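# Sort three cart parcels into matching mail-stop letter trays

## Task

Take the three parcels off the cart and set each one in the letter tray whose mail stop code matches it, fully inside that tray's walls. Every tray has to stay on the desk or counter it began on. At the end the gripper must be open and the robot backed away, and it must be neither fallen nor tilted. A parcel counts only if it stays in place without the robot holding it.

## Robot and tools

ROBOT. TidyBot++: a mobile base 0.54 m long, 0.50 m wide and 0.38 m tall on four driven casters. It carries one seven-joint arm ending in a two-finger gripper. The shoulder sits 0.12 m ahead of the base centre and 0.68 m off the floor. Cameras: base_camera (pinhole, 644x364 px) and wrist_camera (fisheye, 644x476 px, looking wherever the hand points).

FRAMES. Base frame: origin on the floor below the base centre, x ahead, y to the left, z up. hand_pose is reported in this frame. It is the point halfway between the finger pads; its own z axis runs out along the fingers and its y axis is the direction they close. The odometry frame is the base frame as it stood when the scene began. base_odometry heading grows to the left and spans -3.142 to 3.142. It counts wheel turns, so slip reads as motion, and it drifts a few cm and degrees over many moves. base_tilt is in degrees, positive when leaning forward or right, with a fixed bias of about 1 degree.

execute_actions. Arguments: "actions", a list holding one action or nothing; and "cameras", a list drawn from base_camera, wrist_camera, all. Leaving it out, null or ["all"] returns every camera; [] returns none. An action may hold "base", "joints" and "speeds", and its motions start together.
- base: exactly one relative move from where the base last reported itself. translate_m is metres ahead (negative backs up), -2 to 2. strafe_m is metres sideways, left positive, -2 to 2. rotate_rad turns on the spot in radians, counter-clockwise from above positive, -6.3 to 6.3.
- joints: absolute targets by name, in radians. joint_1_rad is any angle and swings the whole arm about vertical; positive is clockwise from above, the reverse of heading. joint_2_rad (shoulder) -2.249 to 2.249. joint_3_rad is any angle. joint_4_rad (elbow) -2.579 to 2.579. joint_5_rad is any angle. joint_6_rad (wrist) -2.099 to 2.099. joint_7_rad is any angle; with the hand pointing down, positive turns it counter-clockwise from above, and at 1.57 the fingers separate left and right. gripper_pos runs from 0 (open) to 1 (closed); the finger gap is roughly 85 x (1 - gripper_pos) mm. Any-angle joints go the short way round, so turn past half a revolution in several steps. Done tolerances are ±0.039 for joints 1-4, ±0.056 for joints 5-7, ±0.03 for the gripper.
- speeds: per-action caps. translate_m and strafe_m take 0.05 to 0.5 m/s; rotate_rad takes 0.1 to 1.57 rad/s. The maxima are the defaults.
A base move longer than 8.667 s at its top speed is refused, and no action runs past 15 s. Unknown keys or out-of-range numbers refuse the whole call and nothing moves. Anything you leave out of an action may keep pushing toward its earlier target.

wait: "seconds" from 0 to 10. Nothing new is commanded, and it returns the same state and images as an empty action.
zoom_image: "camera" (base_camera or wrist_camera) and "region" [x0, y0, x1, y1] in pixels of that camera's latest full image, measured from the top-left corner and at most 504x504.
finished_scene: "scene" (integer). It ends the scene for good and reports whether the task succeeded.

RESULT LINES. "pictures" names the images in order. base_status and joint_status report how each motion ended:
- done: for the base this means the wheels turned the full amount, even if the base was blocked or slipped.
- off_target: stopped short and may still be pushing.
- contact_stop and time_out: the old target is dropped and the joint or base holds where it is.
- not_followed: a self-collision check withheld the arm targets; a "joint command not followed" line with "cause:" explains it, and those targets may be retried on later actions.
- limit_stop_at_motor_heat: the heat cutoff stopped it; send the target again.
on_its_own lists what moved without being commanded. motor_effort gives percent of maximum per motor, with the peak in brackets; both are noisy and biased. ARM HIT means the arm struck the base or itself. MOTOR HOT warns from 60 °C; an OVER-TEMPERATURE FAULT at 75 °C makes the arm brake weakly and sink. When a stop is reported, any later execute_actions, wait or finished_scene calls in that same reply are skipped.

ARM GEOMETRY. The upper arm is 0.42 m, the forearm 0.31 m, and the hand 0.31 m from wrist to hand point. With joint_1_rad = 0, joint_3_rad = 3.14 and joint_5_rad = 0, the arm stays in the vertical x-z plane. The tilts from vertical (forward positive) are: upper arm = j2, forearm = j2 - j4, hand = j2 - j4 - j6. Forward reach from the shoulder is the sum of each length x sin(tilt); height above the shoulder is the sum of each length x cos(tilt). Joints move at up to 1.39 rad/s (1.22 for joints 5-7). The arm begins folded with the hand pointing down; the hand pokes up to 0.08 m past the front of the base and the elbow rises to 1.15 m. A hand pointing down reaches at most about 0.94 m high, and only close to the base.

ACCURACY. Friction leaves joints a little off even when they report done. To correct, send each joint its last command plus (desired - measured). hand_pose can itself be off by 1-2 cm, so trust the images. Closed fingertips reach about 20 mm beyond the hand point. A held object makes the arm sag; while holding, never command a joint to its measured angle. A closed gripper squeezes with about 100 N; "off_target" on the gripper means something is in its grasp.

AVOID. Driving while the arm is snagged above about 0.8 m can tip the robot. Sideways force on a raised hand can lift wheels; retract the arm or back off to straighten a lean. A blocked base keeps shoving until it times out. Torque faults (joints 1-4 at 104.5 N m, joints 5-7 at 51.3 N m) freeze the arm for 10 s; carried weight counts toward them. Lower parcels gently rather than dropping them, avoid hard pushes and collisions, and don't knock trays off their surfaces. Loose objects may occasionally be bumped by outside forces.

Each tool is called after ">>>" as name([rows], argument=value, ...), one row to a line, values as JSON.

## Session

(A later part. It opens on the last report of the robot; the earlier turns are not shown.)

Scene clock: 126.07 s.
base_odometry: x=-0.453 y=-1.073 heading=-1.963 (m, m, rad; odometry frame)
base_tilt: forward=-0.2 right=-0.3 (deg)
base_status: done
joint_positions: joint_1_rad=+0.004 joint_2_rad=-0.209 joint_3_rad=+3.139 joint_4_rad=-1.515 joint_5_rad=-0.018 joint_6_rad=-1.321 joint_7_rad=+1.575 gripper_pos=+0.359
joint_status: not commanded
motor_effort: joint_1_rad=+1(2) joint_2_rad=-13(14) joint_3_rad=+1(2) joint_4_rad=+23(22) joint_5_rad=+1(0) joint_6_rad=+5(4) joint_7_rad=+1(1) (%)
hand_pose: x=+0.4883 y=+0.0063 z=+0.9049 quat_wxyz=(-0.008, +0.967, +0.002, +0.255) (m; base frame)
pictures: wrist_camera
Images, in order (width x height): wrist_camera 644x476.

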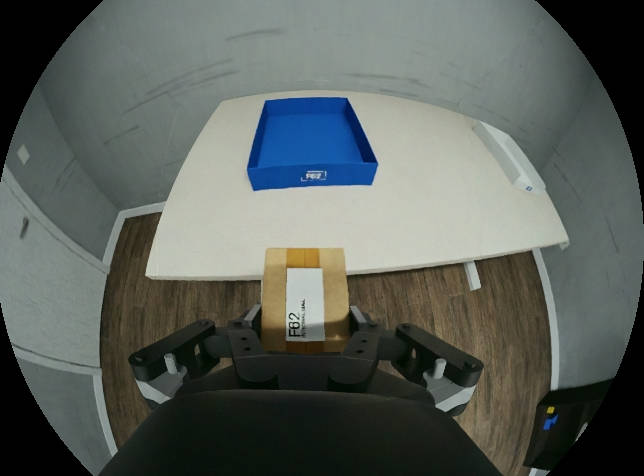

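>>> execute_actions([
  {"base":{"translate_m":0.1}},
], cameras=["wrist_camera"])

>>> zoom_image(camera="wrist_camera", region=[270, 190, 360, 250])

Scene clock: 130.10 s.
base_odometry: x=-0.491 y=-1.166 heading=-1.963 (m, m, rad; odometry frame)
base_tilt: forward=-0.3 right=-0.1 (deg)
base_status: done
joint_positions: joint_1_rad=+0.004 joint_2_rad=-0.208 joint_3_rad=+3.139 joint_4_rad=-1.514 joint_5_rad=-0.018 joint_6_rad=-1.322 joint_7_rad=+1.575 gripper_pos=+0.359
joint_status: not commanded
motor_effort: joint_1_rad=+0(0) joint_2_rad=-13(18) joint_3_rad=+0(1) joint_4_rad=+22(24) joint_5_rad=+0(0) joint_6_rad=+4(5) joint_7_rad=+1(0) (%)
hand_pose: x=+0.4885 y=+0.0063 z=+0.9046 quat_wxyz=(-0.008, +0.967, +0.002, +0.254) (m; base frame)
pictures: wrist_camera
Images, in order (width x height): wrist_camera 644x476.

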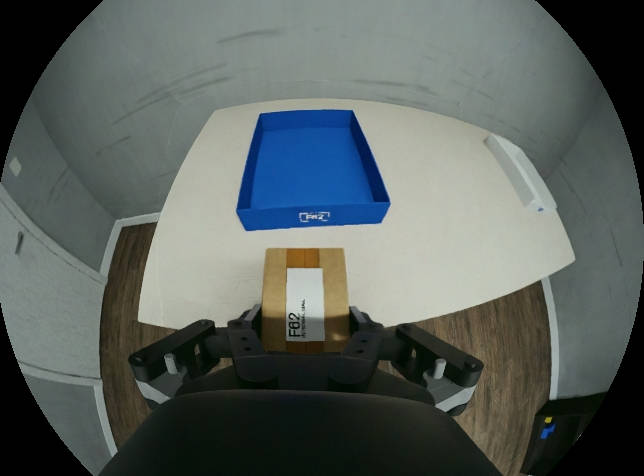

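Region (270, 190, 360, 250) of wrist_camera's 644x476 image, scaled by 5.600.

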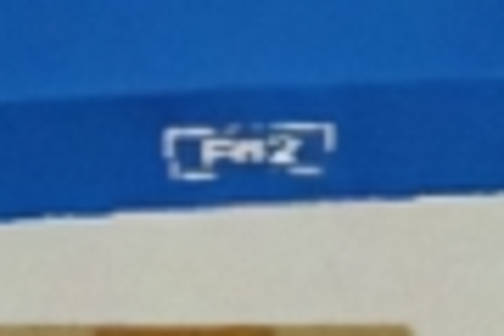

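F62. Same geometry as before.

>>> execute_actions([
  {"base":{"translate_m":0.13},"joints":{"joint_2_rad":0.235,"joint_4_rad":-1.17,"joint_6_rad":-1.14}},
], cameras=[])

>>> execute_actions([
  {"joints":{"joint_2_rad":0.26,"joint_4_rad":-1.45,"joint_6_rad":-0.855}},
], cameras=["wrist_camera"])

Scene clock: 134.47 s.
base_odometry: x=-0.540 y=-1.286 heading=-1.962 (m, m, rad; odometry frame)
base_tilt: forward=-0.3 right=-0.2 (deg)
base_status: done
joint_positions: joint_1_rad=+0.004 joint_2_rad=+0.239 joint_3_rad=+3.139 joint_4_rad=-1.191 joint_5_rad=-0.018 joint_6_rad=-1.182 joint_7_rad=+1.575 gripper_pos=+0.359
joint_status: all done
motor_effort: joint_1_rad=+0(1) joint_2_rad=-33(38) joint_3_rad=+0(2) joint_4_rad=+23(25) joint_5_rad=+1(0) joint_6_rad=+5(6) joint_7_rad=+0(1) (%)
hand_pose: x=+0.6870 y=+0.0056 z=+0.8659 quat_wxyz=(-0.008, +0.965, +0.000, +0.261) (m; base frame)
pictures: none
No camera images: the call's "cameras" was empty. Leave "cameras" out to get every camera's image.

Scene clock: 135.80 s.
base_odometry: x=-0.540 y=-1.286 heading=-1.962 (m, m, rad; odometry frame)
base_tilt: forward=-0.2 right=-0.2 (deg)
base_status: not commanded
joint_positions: joint_1_rad=+0.004 joint_2_rad=+0.253 joint_3_rad=+3.139 joint_4_rad=-1.447 joint_5_rad=-0.018 joint_6_rad=-0.898 joint_7_rad=+1.575 gripper_pos=+0.359
joint_status: all done
motor_effort: joint_1_rad=+0(1) joint_2_rad=-33(34) joint_3_rad=+0(0) joint_4_rad=+23(24) joint_5_rad=+1(1) joint_6_rad=+5(5) joint_7_rad=+1(0) (%)
hand_pose: x=+0.6969 y=+0.0048 z=+0.7825 quat_wxyz=(-0.008, +0.963, -0.002, +0.269) (m; base frame)
pictures: wrist_camera
Images, in order (width x height): wrist_camera 644x476.

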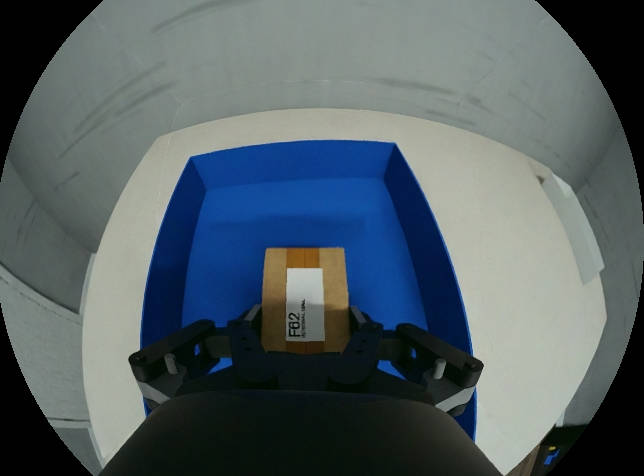

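>>> execute_actions([
  {"joints":{"joint_4_rad":-1.475}},
], cameras=[])

>>> execute_actions([
  {"joints":{"gripper_pos":0.1}},
], cameras=[])

>>> execute_actions([
  {"joints":{"joint_2_rad":-0.1,"joint_4_rad":-1.4,"joint_6_rad":-1.3}},
], cameras=["wrist_camera"])

Scene clock: 138.90 s.
base_odometry: x=-0.540 y=-1.286 heading=-1.962 (m, m, rad; odometry frame)
base_tilt: forward=-0.3 right=-0.1 (deg)
base_status: not commanded
joint_positions: joint_1_rad=+0.004 joint_2_rad=+0.251 joint_3_rad=+3.139 joint_4_rad=-1.456 joint_5_rad=-0.018 joint_6_rad=-0.891 joint_7_rad=+1.575 gripper_pos=+0.359
joint_status: all done
motor_effort: joint_1_rad=+0(1) joint_2_rad=-32(34) joint_3_rad=+0(1) joint_4_rad=+21(23) joint_5_rad=+0(0) joint_6_rad=+4(5) joint_7_rad=+1(0) (%)
hand_pose: x=+0.6958 y=+0.0048 z=+0.7800 quat_wxyz=(-0.008, +0.963, -0.002, +0.268) (m; base frame)
pictures: none
No camera images: the call's "cameras" was empty. Leave "cameras" out to get every camera's image.

Scene clock: 139.93 s.
base_odometry: x=-0.540 y=-1.286 heading=-1.962 (m, m, rad; odometry frame)
base_tilt: forward=-0.2 right=-0.2 (deg)
base_status: not commanded
joint_positions: joint_1_rad=+0.004 joint_2_rad=+0.251 joint_3_rad=+3.139 joint_4_rad=-1.461 joint_5_rad=-0.018 joint_6_rad=-0.891 joint_7_rad=+1.575 gripper_pos=+0.100
joint_status: all done
motor_effort: joint_1_rad=+0(0) joint_2_rad=-32(32) joint_3_rad=+1(0) joint_4_rad=+22(22) joint_5_rad=+1(0) joint_6_rad=+4(5) joint_7_rad=+1(0) (%)
hand_pose: x=+0.6943 y=+0.0048 z=+0.7777 quat_wxyz=(-0.008, +0.964, -0.002, +0.266) (m; base frame)
pictures: none
No camera images: the call's "cameras" was empty. Leave "cameras" out to get every camera's image.

Scene clock: 141.43 s.
base_odometry: x=-0.540 y=-1.286 heading=-1.962 (m, m, rad; odometry frame)
base_tilt: forward=-0.3 right=-0.2 (deg)
base_status: not commanded
joint_positions: joint_1_rad=+0.004 joint_2_rad=-0.102 joint_3_rad=+3.139 joint_4_rad=-1.409 joint_5_rad=-0.018 joint_6_rad=-1.263 joint_7_rad=+1.575 gripper_pos=+0.100
joint_status: all done
motor_effort: joint_1_rad=+1(0) joint_2_rad=-18(35) joint_3_rad=+0(1) joint_4_rad=+22(23) joint_5_rad=+1(0) joint_6_rad=+4(4) joint_7_rad=+0(1) (%)
hand_pose: x=+0.5480 y=+0.0061 z=+0.9203 quat_wxyz=(-0.008, +0.960, +0.001, +0.282) (m; base frame)
pictures: wrist_camera
Images, in order (width x height): wrist_camera 644x476.

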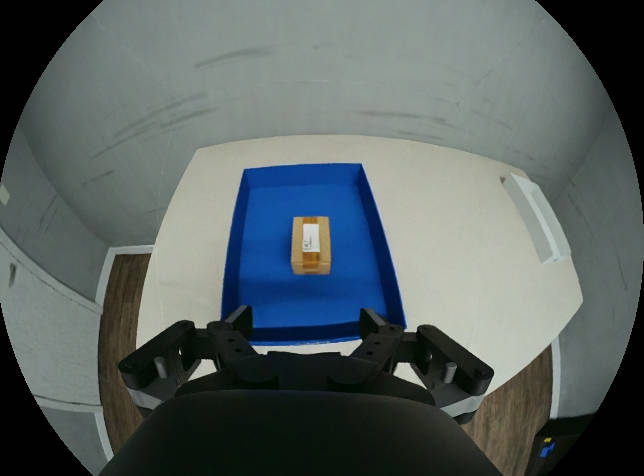

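>>> execute_actions([
  {"base":{"translate_m":-2.0},"joints":{"joint_2_rad":-0.3,"joint_4_rad":-1.5,"joint_6_rad":-1.45,"joint_3_rad":3.16}},
], cameras=[])

>>> execute_actions([
  {"base":{"rotate_rad":1.4}},
], cameras=[])

>>> execute_actions([
  {"base":{"translate_m":0.45}},
])

Scene clock: 152.87 s.
base_odometry: x=+0.224 y=+0.562 heading=-1.963 (m, m, rad; odometry frame)
base_tilt: forward=-0.3 right=-0.2 (deg)
base_status: done
joint_positions: joint_1_rad=+0.005 joint_2_rad=-0.297 joint_3_rad=+3.141 joint_4_rad=-1.487 joint_5_rad=-0.019 joint_6_rad=-1.414 joint_7_rad=+1.575 gripper_pos=+0.100
joint_status: all done
motor_effort: joint_1_rad=+1(2) joint_2_rad=-8(24) joint_3_rad=+0(3) joint_4_rad=+21(22) joint_5_rad=+0(1) joint_6_rad=+5(6) joint_7_rad=+0(0) (%)
hand_pose: x=+0.4472 y=+0.0058 z=+0.9335 quat_wxyz=(-0.008, +0.964, +0.001, +0.265) (m; base frame)
pictures: none
No camera images: the call's "cameras" was empty. Leave "cameras" out to get every camera's image.

Scene clock: 155.03 s.
base_odometry: x=+0.224 y=+0.562 heading=-0.564 (m, m, rad; odometry frame)
base_tilt: forward=-0.3 right=-0.2 (deg)
base_status: done
joint_positions: joint_1_rad=+0.005 joint_2_rad=-0.297 joint_3_rad=+3.142 joint_4_rad=-1.487 joint_5_rad=-0.019 joint_6_rad=-1.414 joint_7_rad=+1.575 gripper_pos=+0.100
joint_status: not commanded
motor_effort: joint_1_rad=+0(1) joint_2_rad=-9(10) joint_3_rad=+0(2) joint_4_rad=+21(21) joint_5_rad=+1(1) joint_6_rad=+4(4) joint_7_rad=+0(0) (%)
hand_pose: x=+0.4472 y=+0.0055 z=+0.9334 quat_wxyz=(-0.008, +0.964, +0.001, +0.265) (m; base frame)
pictures: none
No camera images: the call's "cameras" was empty. Leave "cameras" out to get every camera's image.

Scene clock: 157.30 s.
base_odometry: x=+0.605 y=+0.322 heading=-0.563 (m, m, rad; odometry frame)
base_tilt: forward=-0.3 right=-0.2 (deg)
base_status: done
joint_positions: joint_1_rad=+0.005 joint_2_rad=-0.294 joint_3_rad=+3.142 joint_4_rad=-1.489 joint_5_rad=-0.019 joint_6_rad=-1.415 joint_7_rad=+1.575 gripper_pos=+0.100
joint_status: not commanded
motor_effort: joint_1_rad=+0(0) joint_2_rad=-9(13) joint_3_rad=+1(1) joint_4_rad=+21(21) joint_5_rad=+1(0) joint_6_rad=+5(5) joint_7_rad=+0(0) (%)
hand_pose: x=+0.4472 y=+0.0055 z=+0.9316 quat_wxyz=(-0.008, +0.965, +0.001, +0.263) (m; base frame)
pictures: base_camera, wrist_camera
Images, in order (width x height): base_camera 644x364, wrist_camera 644x476.

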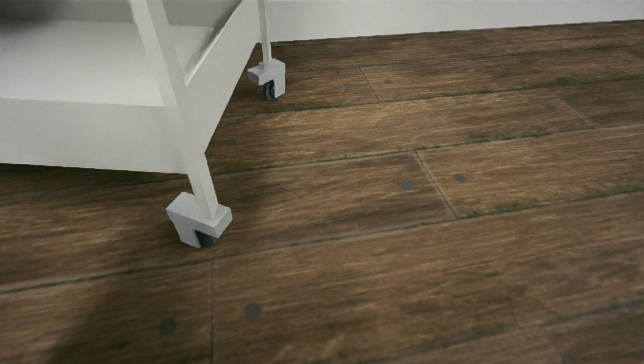

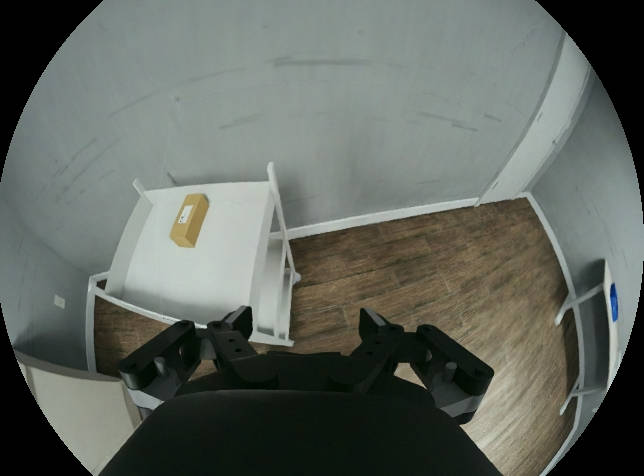

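>>> execute_actions([
  {"base":{"strafe_m":0.315},"joints":{"joint_2_rad":0.235,"joint_4_rad":-1.17,"joint_6_rad":-1.14}},
], cameras=[])

>>> execute_actions([
  {"joints":{"joint_2_rad":0.27,"joint_4_rad":-1.47,"joint_6_rad":-0.83}},
], cameras=["wrist_camera"])

Scene clock: 163.10 s.
base_odometry: x=+0.774 y=+0.589 heading=-0.564 (m, m, rad; odometry frame)
base_tilt: forward=-0.2 right=-0.3 (deg)
base_status: done
joint_positions: joint_1_rad=+0.005 joint_2_rad=+0.231 joint_3_rad=+3.143 joint_4_rad=-1.186 joint_5_rad=-0.019 joint_6_rad=-1.178 joint_7_rad=+1.575 gripper_pos=+0.100
joint_status: all done
motor_effort: joint_1_rad=+1(3) joint_2_rad=-31(34) joint_3_rad=+0(3) joint_4_rad=+22(23) joint_5_rad=+1(0) joint_6_rad=+4(4) joint_7_rad=+1(0) (%)
hand_pose: x=+0.6876 y=+0.0036 z=+0.8736 quat_wxyz=(-0.008, +0.963, -0.002, +0.270) (m; base frame)
pictures: none
No camera images: the call's "cameras" was empty. Leave "cameras" out to get every camera's image.

Scene clock: 164.47 s.
base_odometry: x=+0.774 y=+0.589 heading=-0.564 (m, m, rad; odometry frame)
base_tilt: forward=-0.3 right=-0.2 (deg)
base_status: not commanded
joint_positions: joint_1_rad=+0.005 joint_2_rad=+0.256 joint_3_rad=+3.143 joint_4_rad=-1.461 joint_5_rad=-0.019 joint_6_rad=-0.870 joint_7_rad=+1.575 gripper_pos=+0.100
joint_status: all done
motor_effort: joint_1_rad=+1(0) joint_2_rad=-33(32) joint_3_rad=+0(1) joint_4_rad=+22(23) joint_5_rad=+1(1) joint_6_rad=+5(4) joint_7_rad=+1(1) (%)
hand_pose: x=+0.7005 y=+0.0025 z=+0.7784 quat_wxyz=(-0.007, +0.962, -0.005, +0.274) (m; base frame)
pictures: wrist_camera
Images, in order (width x height): wrist_camera 644x476.

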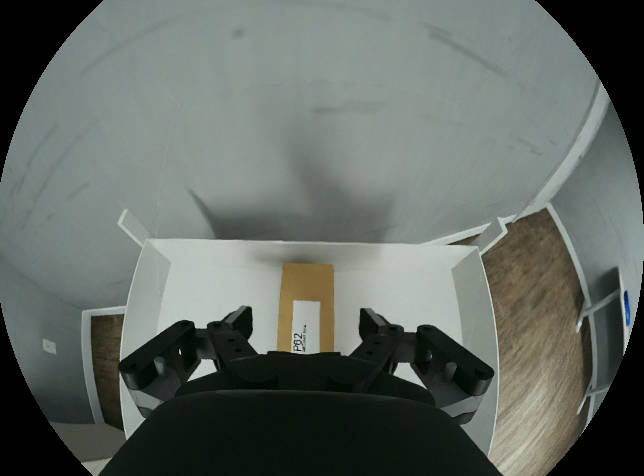

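>>> execute_actions([
  {"joints":{"joint_2_rad":0.298,"joint_4_rad":-1.62,"joint_6_rad":-0.66,"joint_7_rad":1.51}},
], cameras=["wrist_camera"])

Scene clock: 168.70 s.
base_odometry: x=+0.774 y=+0.589 heading=-0.564 (m, m, rad; odometry frame)
base_tilt: forward=-0.3 right=-0.2 (deg)
base_status: not commanded
joint_positions: joint_1_rad=+0.005 joint_2_rad=+0.283 joint_3_rad=+3.143 joint_4_rad=-1.612 joint_5_rad=-0.019 joint_6_rad=-0.700 joint_7_rad=+1.535 gripper_pos=+0.100
joint_status: all done
motor_effort: joint_1_rad=+0(1) joint_2_rad=-32(34) joint_3_rad=+0(0) joint_4_rad=+21(22) joint_5_rad=+1(1) joint_6_rad=+4(5) joint_7_rad=+1(1) (%)
hand_pose: x=+0.6963 y=+0.0018 z=+0.7195 quat_wxyz=(-0.012, +0.963, -0.026, +0.269) (m; base frame)
pictures: wrist_camera
Images, in order (width x height): wrist_camera 644x476.

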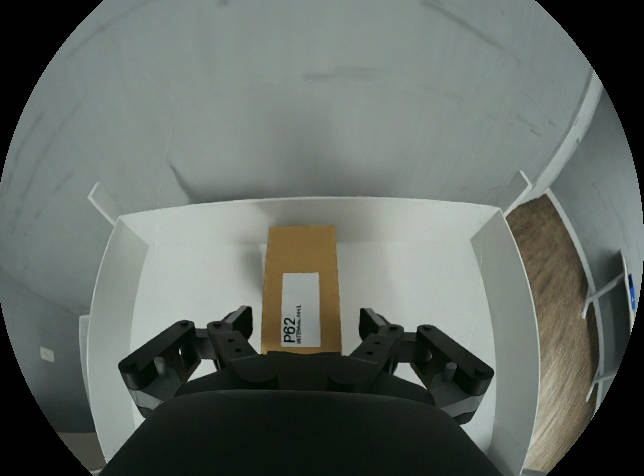

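>>> execute_actions([
  {"joints":{"gripper_pos":1.0}},
], cameras=[])

>>> execute_actions([
  {"joints":{"joint_2_rad":-0.22,"joint_4_rad":-1.5,"joint_6_rad":-1.35,"joint_7_rad":1.6}},
], cameras=["wrist_camera"])

>>> execute_actions([
  {"base":{"rotate_rad":-2.133}},
], cameras=["wrist_camera"])

>>> execute_actions([
  {"base":{"translate_m":2.0}},
], cameras=[])

>>> execute_actions([
  {"base":{"rotate_rad":0.735}},
])

Scene clock: 177.57 s.
base_odometry: x=+0.774 y=+0.589 heading=-0.564 (m, m, rad; odometry frame)
base_tilt: forward=-0.3 right=-0.2 (deg)
base_status: not commanded
joint_positions: joint_1_rad=+0.005 joint_2_rad=+0.283 joint_3_rad=+3.143 joint_4_rad=-1.612 joint_5_rad=-0.019 joint_6_rad=-0.698 joint_7_rad=+1.535 gripper_pos=+0.450
joint_status: gripper_pos off_target (ended at +0.450, target +1.000)
motor_effort: joint_1_rad=+0(2) joint_2_rad=-31(32) joint_3_rad=-1(2) joint_4_rad=+20(22) joint_5_rad=+1(0) joint_6_rad=+5(5) joint_7_rad=+0(0) (%)
hand_pose: x=+0.6971 y=+0.0018 z=+0.7204 quat_wxyz=(-0.012, +0.962, -0.026, +0.271) (m; base frame)
pictures: none
No camera images: the call's "cameras" was empty. Leave "cameras" out to get every camera's image.

Scene clock: 179.30 s.
base_odometry: x=+0.774 y=+0.589 heading=-0.564 (m, m, rad; odometry frame)
base_tilt: forward=-0.3 right=-0.3 (deg)
base_status: not commanded
joint_positions: joint_1_rad=+0.005 joint_2_rad=-0.211 joint_3_rad=+3.143 joint_4_rad=-1.518 joint_5_rad=-0.019 joint_6_rad=-1.317 joint_7_rad=+1.575 gripper_pos=+0.450
joint_status: all done
motor_effort: joint_1_rad=+0(1) joint_2_rad=-13(36) joint_3_rad=+0(1) joint_4_rad=+23(24) joint_5_rad=+1(0) joint_6_rad=+5(5) joint_7_rad=+1(0) (%)
hand_pose: x=+0.4884 y=+0.0049 z=+0.9049 quat_wxyz=(-0.008, +0.967, -0.001, +0.256) (m; base frame)
pictures: wrist_camera
Images, in order (width x height): wrist_camera 644x476.

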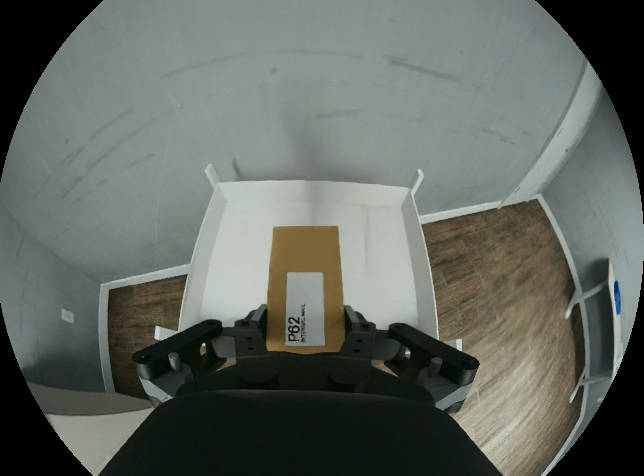

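Scene clock: 181.93 s.
base_odometry: x=+0.774 y=+0.589 heading=-2.696 (m, m, rad; odometry frame)
base_tilt: forward=-0.3 right=-0.3 (deg)
base_status: done
joint_positions: joint_1_rad=+0.005 joint_2_rad=-0.211 joint_3_rad=+3.144 joint_4_rad=-1.518 joint_5_rad=-0.019 joint_6_rad=-1.317 joint_7_rad=+1.575 gripper_pos=+0.450
joint_status: not commanded
motor_effort: joint_1_rad=+1(2) joint_2_rad=-13(17) joint_3_rad=+0(2) joint_4_rad=+23(24) joint_5_rad=+1(1) joint_6_rad=+4(5) joint_7_rad=+0(1) (%)
hand_pose: x=+0.4884 y=+0.0043 z=+0.9049 quat_wxyz=(-0.008, +0.967, -0.002, +0.256) (m; base frame)
pictures: wrist_camera
Images, in order (width x height): wrist_camera 644x476.

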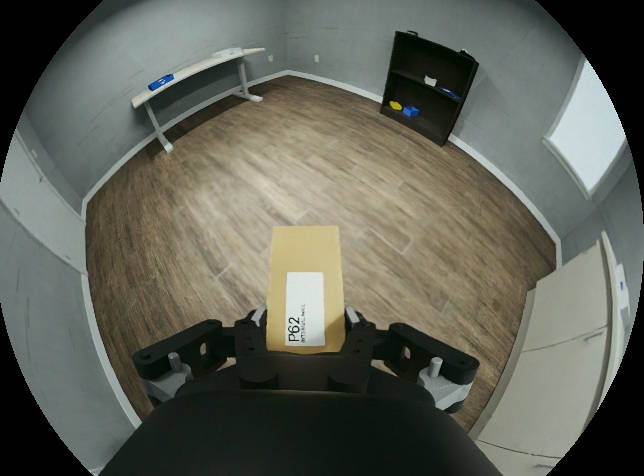

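Scene clock: 187.30 s.
base_odometry: x=-1.032 y=-0.271 heading=-2.697 (m, m, rad; odometry frame)
base_tilt: forward=-0.2 right=-0.2 (deg)
base_status: done
joint_positions: joint_1_rad=+0.005 joint_2_rad=-0.213 joint_3_rad=+3.144 joint_4_rad=-1.516 joint_5_rad=-0.019 joint_6_rad=-1.319 joint_7_rad=+1.575 gripper_pos=+0.450
joint_status: not commanded
motor_effort: joint_1_rad=+1(1) joint_2_rad=-13(17) joint_3_rad=+0(1) joint_4_rad=+23(23) joint_5_rad=+0(0) joint_6_rad=+4(5) joint_7_rad=+1(1) (%)
hand_pose: x=+0.4879 y=+0.0043 z=+0.9061 quat_wxyz=(-0.008, +0.966, -0.002, +0.257) (m; base frame)
pictures: none
No camera images: the call's "cameras" was empty. Leave "cameras" out to get every camera's image.

Scene clock: 188.97 s.
base_odometry: x=-1.032 y=-0.271 heading=-1.963 (m, m, rad; odometry frame)
base_tilt: forward=-0.2 right=-0.2 (deg)
base_status: done
joint_positions: joint_1_rad=+0.005 joint_2_rad=-0.213 joint_3_rad=+3.145 joint_4_rad=-1.515 joint_5_rad=-0.019 joint_6_rad=-1.319 joint_7_rad=+1.575 gripper_pos=+0.450
joint_status: not commanded
motor_effort: joint_1_rad=+1(1) joint_2_rad=-14(15) joint_3_rad=+0(3) joint_4_rad=+22(23) joint_5_rad=+0(1) joint_6_rad=+4(5) joint_7_rad=+1(1) (%)
hand_pose: x=+0.4879 y=+0.0038 z=+0.9062 quat_wxyz=(-0.008, +0.966, -0.002, +0.257) (m; base frame)
pictures: base_camera, wrist_camera
Images, in order (width x height): base_camera 644x364, wrist_camera 644x476.

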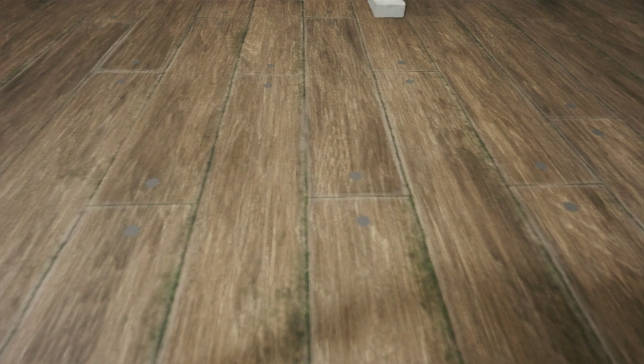

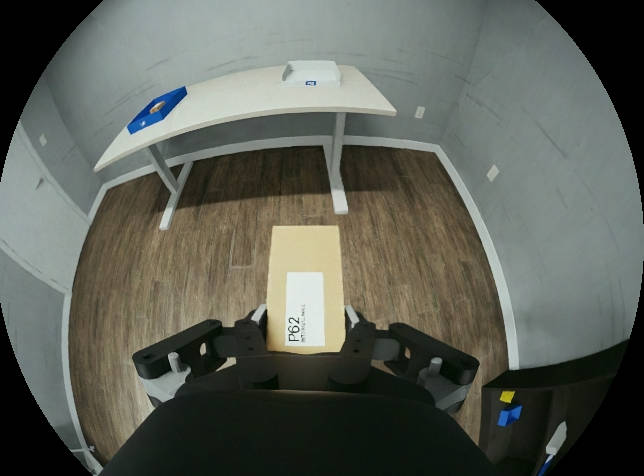

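>>> execute_actions([
  {"base":{"translate_m":0.7}},
])

>>> zoom_image(camera="wrist_camera", region=[260, 160, 370, 235])

Scene clock: 194.03 s.
base_odometry: x=-1.298 y=-0.919 heading=-1.962 (m, m, rad; odometry frame)
base_tilt: forward=-0.3 right=-0.2 (deg)
base_status: done
joint_positions: joint_1_rad=+0.005 joint_2_rad=-0.214 joint_3_rad=+3.145 joint_4_rad=-1.514 joint_5_rad=-0.019 joint_6_rad=-1.321 joint_7_rad=+1.575 gripper_pos=+0.450
joint_status: not commanded
motor_effort: joint_1_rad=+0(0) joint_2_rad=-13(17) joint_3_rad=+0(1) joint_4_rad=+22(23) joint_5_rad=+1(0) joint_6_rad=+4(5) joint_7_rad=+0(0) (%)
hand_pose: x=+0.4876 y=+0.0038 z=+0.9069 quat_wxyz=(-0.008, +0.966, -0.002, +0.257) (m; base frame)
pictures: base_camera, wrist_camera
Images, in order (width x height): base_camera 644x364, wrist_camera 644x476.

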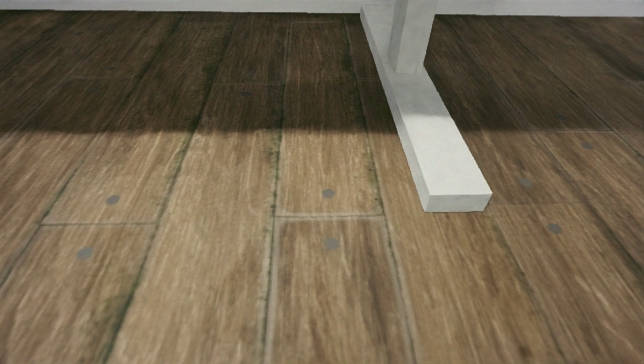

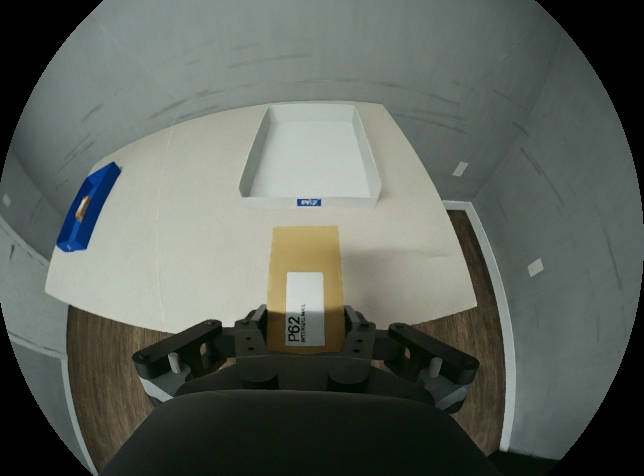

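Region (260, 160, 370, 235) of wrist_camera's 644x476 image, scaled by 4.582; it fills the top 344 rows of this view, and the rest is white.

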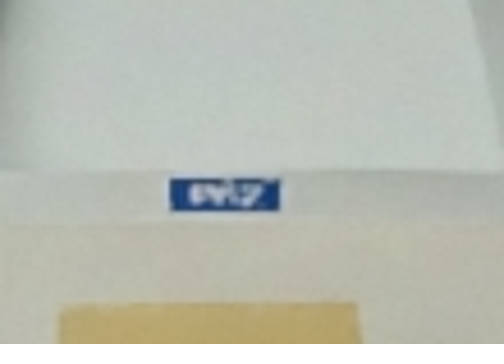

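>>> execute_actions([
  {"base":{"translate_m":0.17},"joints":{"joint_2_rad":0.235,"joint_4_rad":-1.17,"joint_6_rad":-1.14}},
], cameras=[])

>>> execute_actions([
  {"joints":{"joint_2_rad":0.26,"joint_4_rad":-1.455,"joint_6_rad":-0.85}},
], cameras=["wrist_camera"])

Scene clock: 198.60 s.
base_odometry: x=-1.363 y=-1.076 heading=-1.961 (m, m, rad; odometry frame)
base_tilt: forward=-0.2 right=-0.2 (deg)
base_status: done
joint_positions: joint_1_rad=+0.005 joint_2_rad=+0.245 joint_3_rad=+3.145 joint_4_rad=-1.191 joint_5_rad=-0.019 joint_6_rad=-1.182 joint_7_rad=+1.575 gripper_pos=+0.450
joint_status: all done
motor_effort: joint_1_rad=+1(0) joint_2_rad=-33(38) joint_3_rad=+0(1) joint_4_rad=+23(24) joint_5_rad=+1(0) joint_6_rad=+5(6) joint_7_rad=+1(1) (%)
hand_pose: x=+0.6884 y=+0.0022 z=+0.8628 quat_wxyz=(-0.007, +0.966, -0.003, +0.259) (m; base frame)
pictures: none
No camera images: the call's "cameras" was empty. Leave "cameras" out to get every camera's image.

Scene clock: 199.97 s.
base_odometry: x=-1.363 y=-1.076 heading=-1.961 (m, m, rad; odometry frame)
base_tilt: forward=-0.2 right=-0.2 (deg)
base_status: not commanded
joint_positions: joint_1_rad=+0.005 joint_2_rad=+0.252 joint_3_rad=+3.145 joint_4_rad=-1.451 joint_5_rad=-0.019 joint_6_rad=-0.893 joint_7_rad=+1.575 gripper_pos=+0.450
joint_status: all done
motor_effort: joint_1_rad=+0(0) joint_2_rad=-34(34) joint_3_rad=+0(1) joint_4_rad=+23(25) joint_5_rad=+0(0) joint_6_rad=+5(5) joint_7_rad=+0(0) (%)
hand_pose: x=+0.6973 y=+0.0011 z=+0.7817 quat_wxyz=(-0.007, +0.963, -0.006, +0.269) (m; base frame)
pictures: wrist_camera
Images, in order (width x height): wrist_camera 644x476.

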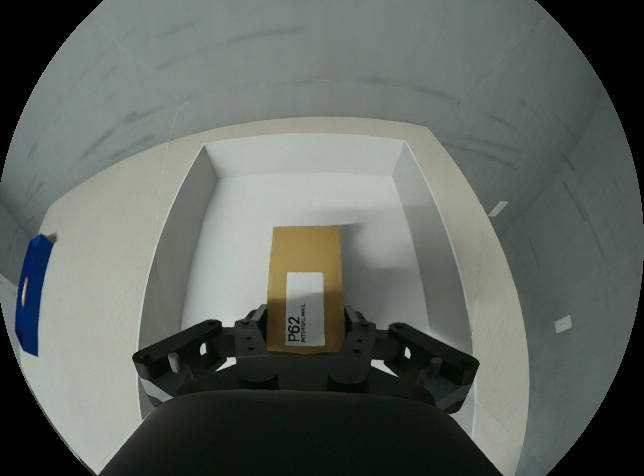

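>>> execute_actions([
  {"joints":{"gripper_pos":0.1}},
], cameras=[])

>>> execute_actions([
  {"joints":{"joint_2_rad":-0.1,"joint_4_rad":-1.5,"joint_6_rad":-1.2}},
], cameras=[])

>>> execute_actions([
  {"base":{"translate_m":-0.25},"joints":{"joint_2_rad":-0.2,"joint_4_rad":-1.8,"joint_6_rad":-0.9}},
], cameras=["wrist_camera"])

>>> zoom_image(camera="wrist_camera", region=[230, 110, 400, 240])

Scene clock: 203.63 s.
base_odometry: x=-1.363 y=-1.076 heading=-1.961 (m, m, rad; odometry frame)
base_tilt: forward=-0.3 right=-0.2 (deg)
base_status: not commanded
joint_positions: joint_1_rad=+0.005 joint_2_rad=+0.252 joint_3_rad=+3.145 joint_4_rad=-1.451 joint_5_rad=-0.019 joint_6_rad=-0.890 joint_7_rad=+1.575 gripper_pos=+0.100
joint_status: all done
motor_effort: joint_1_rad=+0(1) joint_2_rad=-32(34) joint_3_rad=+0(1) joint_4_rad=+22(23) joint_5_rad=+1(0) joint_6_rad=+4(5) joint_7_rad=+1(0) (%)
hand_pose: x=+0.6979 y=+0.0011 z=+0.7820 quat_wxyz=(-0.007, +0.963, -0.006, +0.271) (m; base frame)
pictures: none
No camera images: the call's "cameras" was empty. Leave "cameras" out to get every camera's image.

Scene clock: 205.30 s.
base_odometry: x=-1.363 y=-1.076 heading=-1.961 (m, m, rad; odometry frame)
base_tilt: forward=-0.2 right=-0.2 (deg)
base_status: not commanded
joint_positions: joint_1_rad=+0.005 joint_2_rad=-0.099 joint_3_rad=+3.145 joint_4_rad=-1.484 joint_5_rad=-0.019 joint_6_rad=-1.163 joint_7_rad=+1.575 gripper_pos=+0.100
joint_status: all done
motor_effort: joint_1_rad=+1(0) joint_2_rad=-18(33) joint_3_rad=+0(0) joint_4_rad=+22(23) joint_5_rad=+1(1) joint_6_rad=+5(5) joint_7_rad=+1(0) (%)
hand_pose: x=+0.5607 y=+0.0029 z=+0.9004 quat_wxyz=(-0.008, +0.956, -0.003, +0.292) (m; base frame)
pictures: none
No camera images: the call's "cameras" was empty. Leave "cameras" out to get every camera's image.

Scene clock: 207.10 s.
base_odometry: x=-1.268 y=-0.845 heading=-1.959 (m, m, rad; odometry frame)
base_tilt: forward=-0.3 right=-0.2 (deg)
base_status: done
joint_positions: joint_1_rad=+0.006 joint_2_rad=-0.190 joint_3_rad=+3.146 joint_4_rad=-1.790 joint_5_rad=-0.020 joint_6_rad=-0.940 joint_7_rad=+1.575 gripper_pos=+0.100
joint_status: all done
motor_effort: joint_1_rad=+0(4) joint_2_rad=-14(23) joint_3_rad=+1(5) joint_4_rad=+22(24) joint_5_rad=+1(1) joint_6_rad=+5(6) joint_7_rad=+1(0) (%)
hand_pose: x=+0.5298 y=+0.0020 z=+0.8292 quat_wxyz=(-0.008, +0.955, -0.006, +0.296) (m; base frame)
pictures: wrist_camera
Images, in order (width x height): wrist_camera 644x476.

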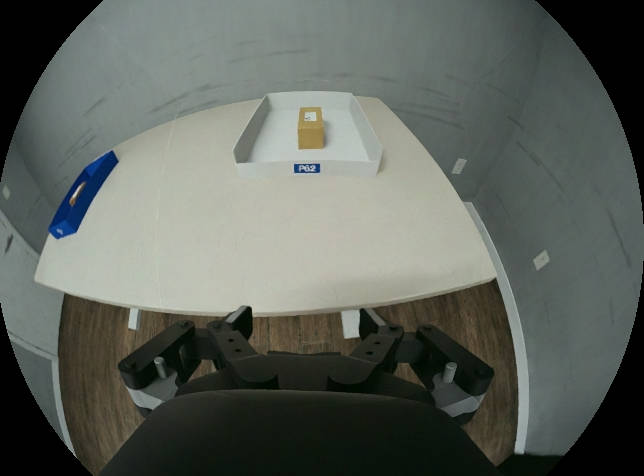

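Region (230, 110, 400, 240) of wrist_camera's 644x476 image, scaled by 2.965; it fills the top 385 rows of this view, and the rest is white.

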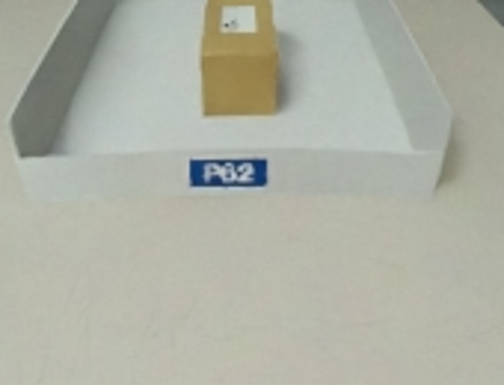

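P62 confirmed. Back off a bit more and finish.

>>> execute_actions([
  {"base":{"translate_m":-0.2},"joints":{"joint_2_rad":-0.4}},
], cameras=[])

>>> finished_scene(scene=2)

Scene clock: 210.27 s.
base_odometry: x=-1.192 y=-0.660 heading=-1.958 (m, m, rad; odometry frame)
base_tilt: forward=-0.3 right=-0.2 (deg)
base_status: done
joint_positions: joint_1_rad=+0.006 joint_2_rad=-0.408 joint_3_rad=+3.146 joint_4_rad=-1.791 joint_5_rad=-0.020 joint_6_rad=-0.936 joint_7_rad=+1.575 gripper_pos=+0.100
joint_status: all done
motor_effort: joint_1_rad=-1(1) joint_2_rad=-6(20) joint_3_rad=+0(2) joint_4_rad=+23(24) joint_5_rad=+0(0) joint_6_rad=+6(6) joint_7_rad=+1(0) (%)
hand_pose: x=+0.4891 y=+0.0022 z=+0.9147 quat_wxyz=(-0.008, +0.917, -0.005, +0.399) (m; base frame)
pictures: none
No camera images: the call's "cameras" was empty. Leave "cameras" out to get every camera's image.

The scene is finished: the task was done.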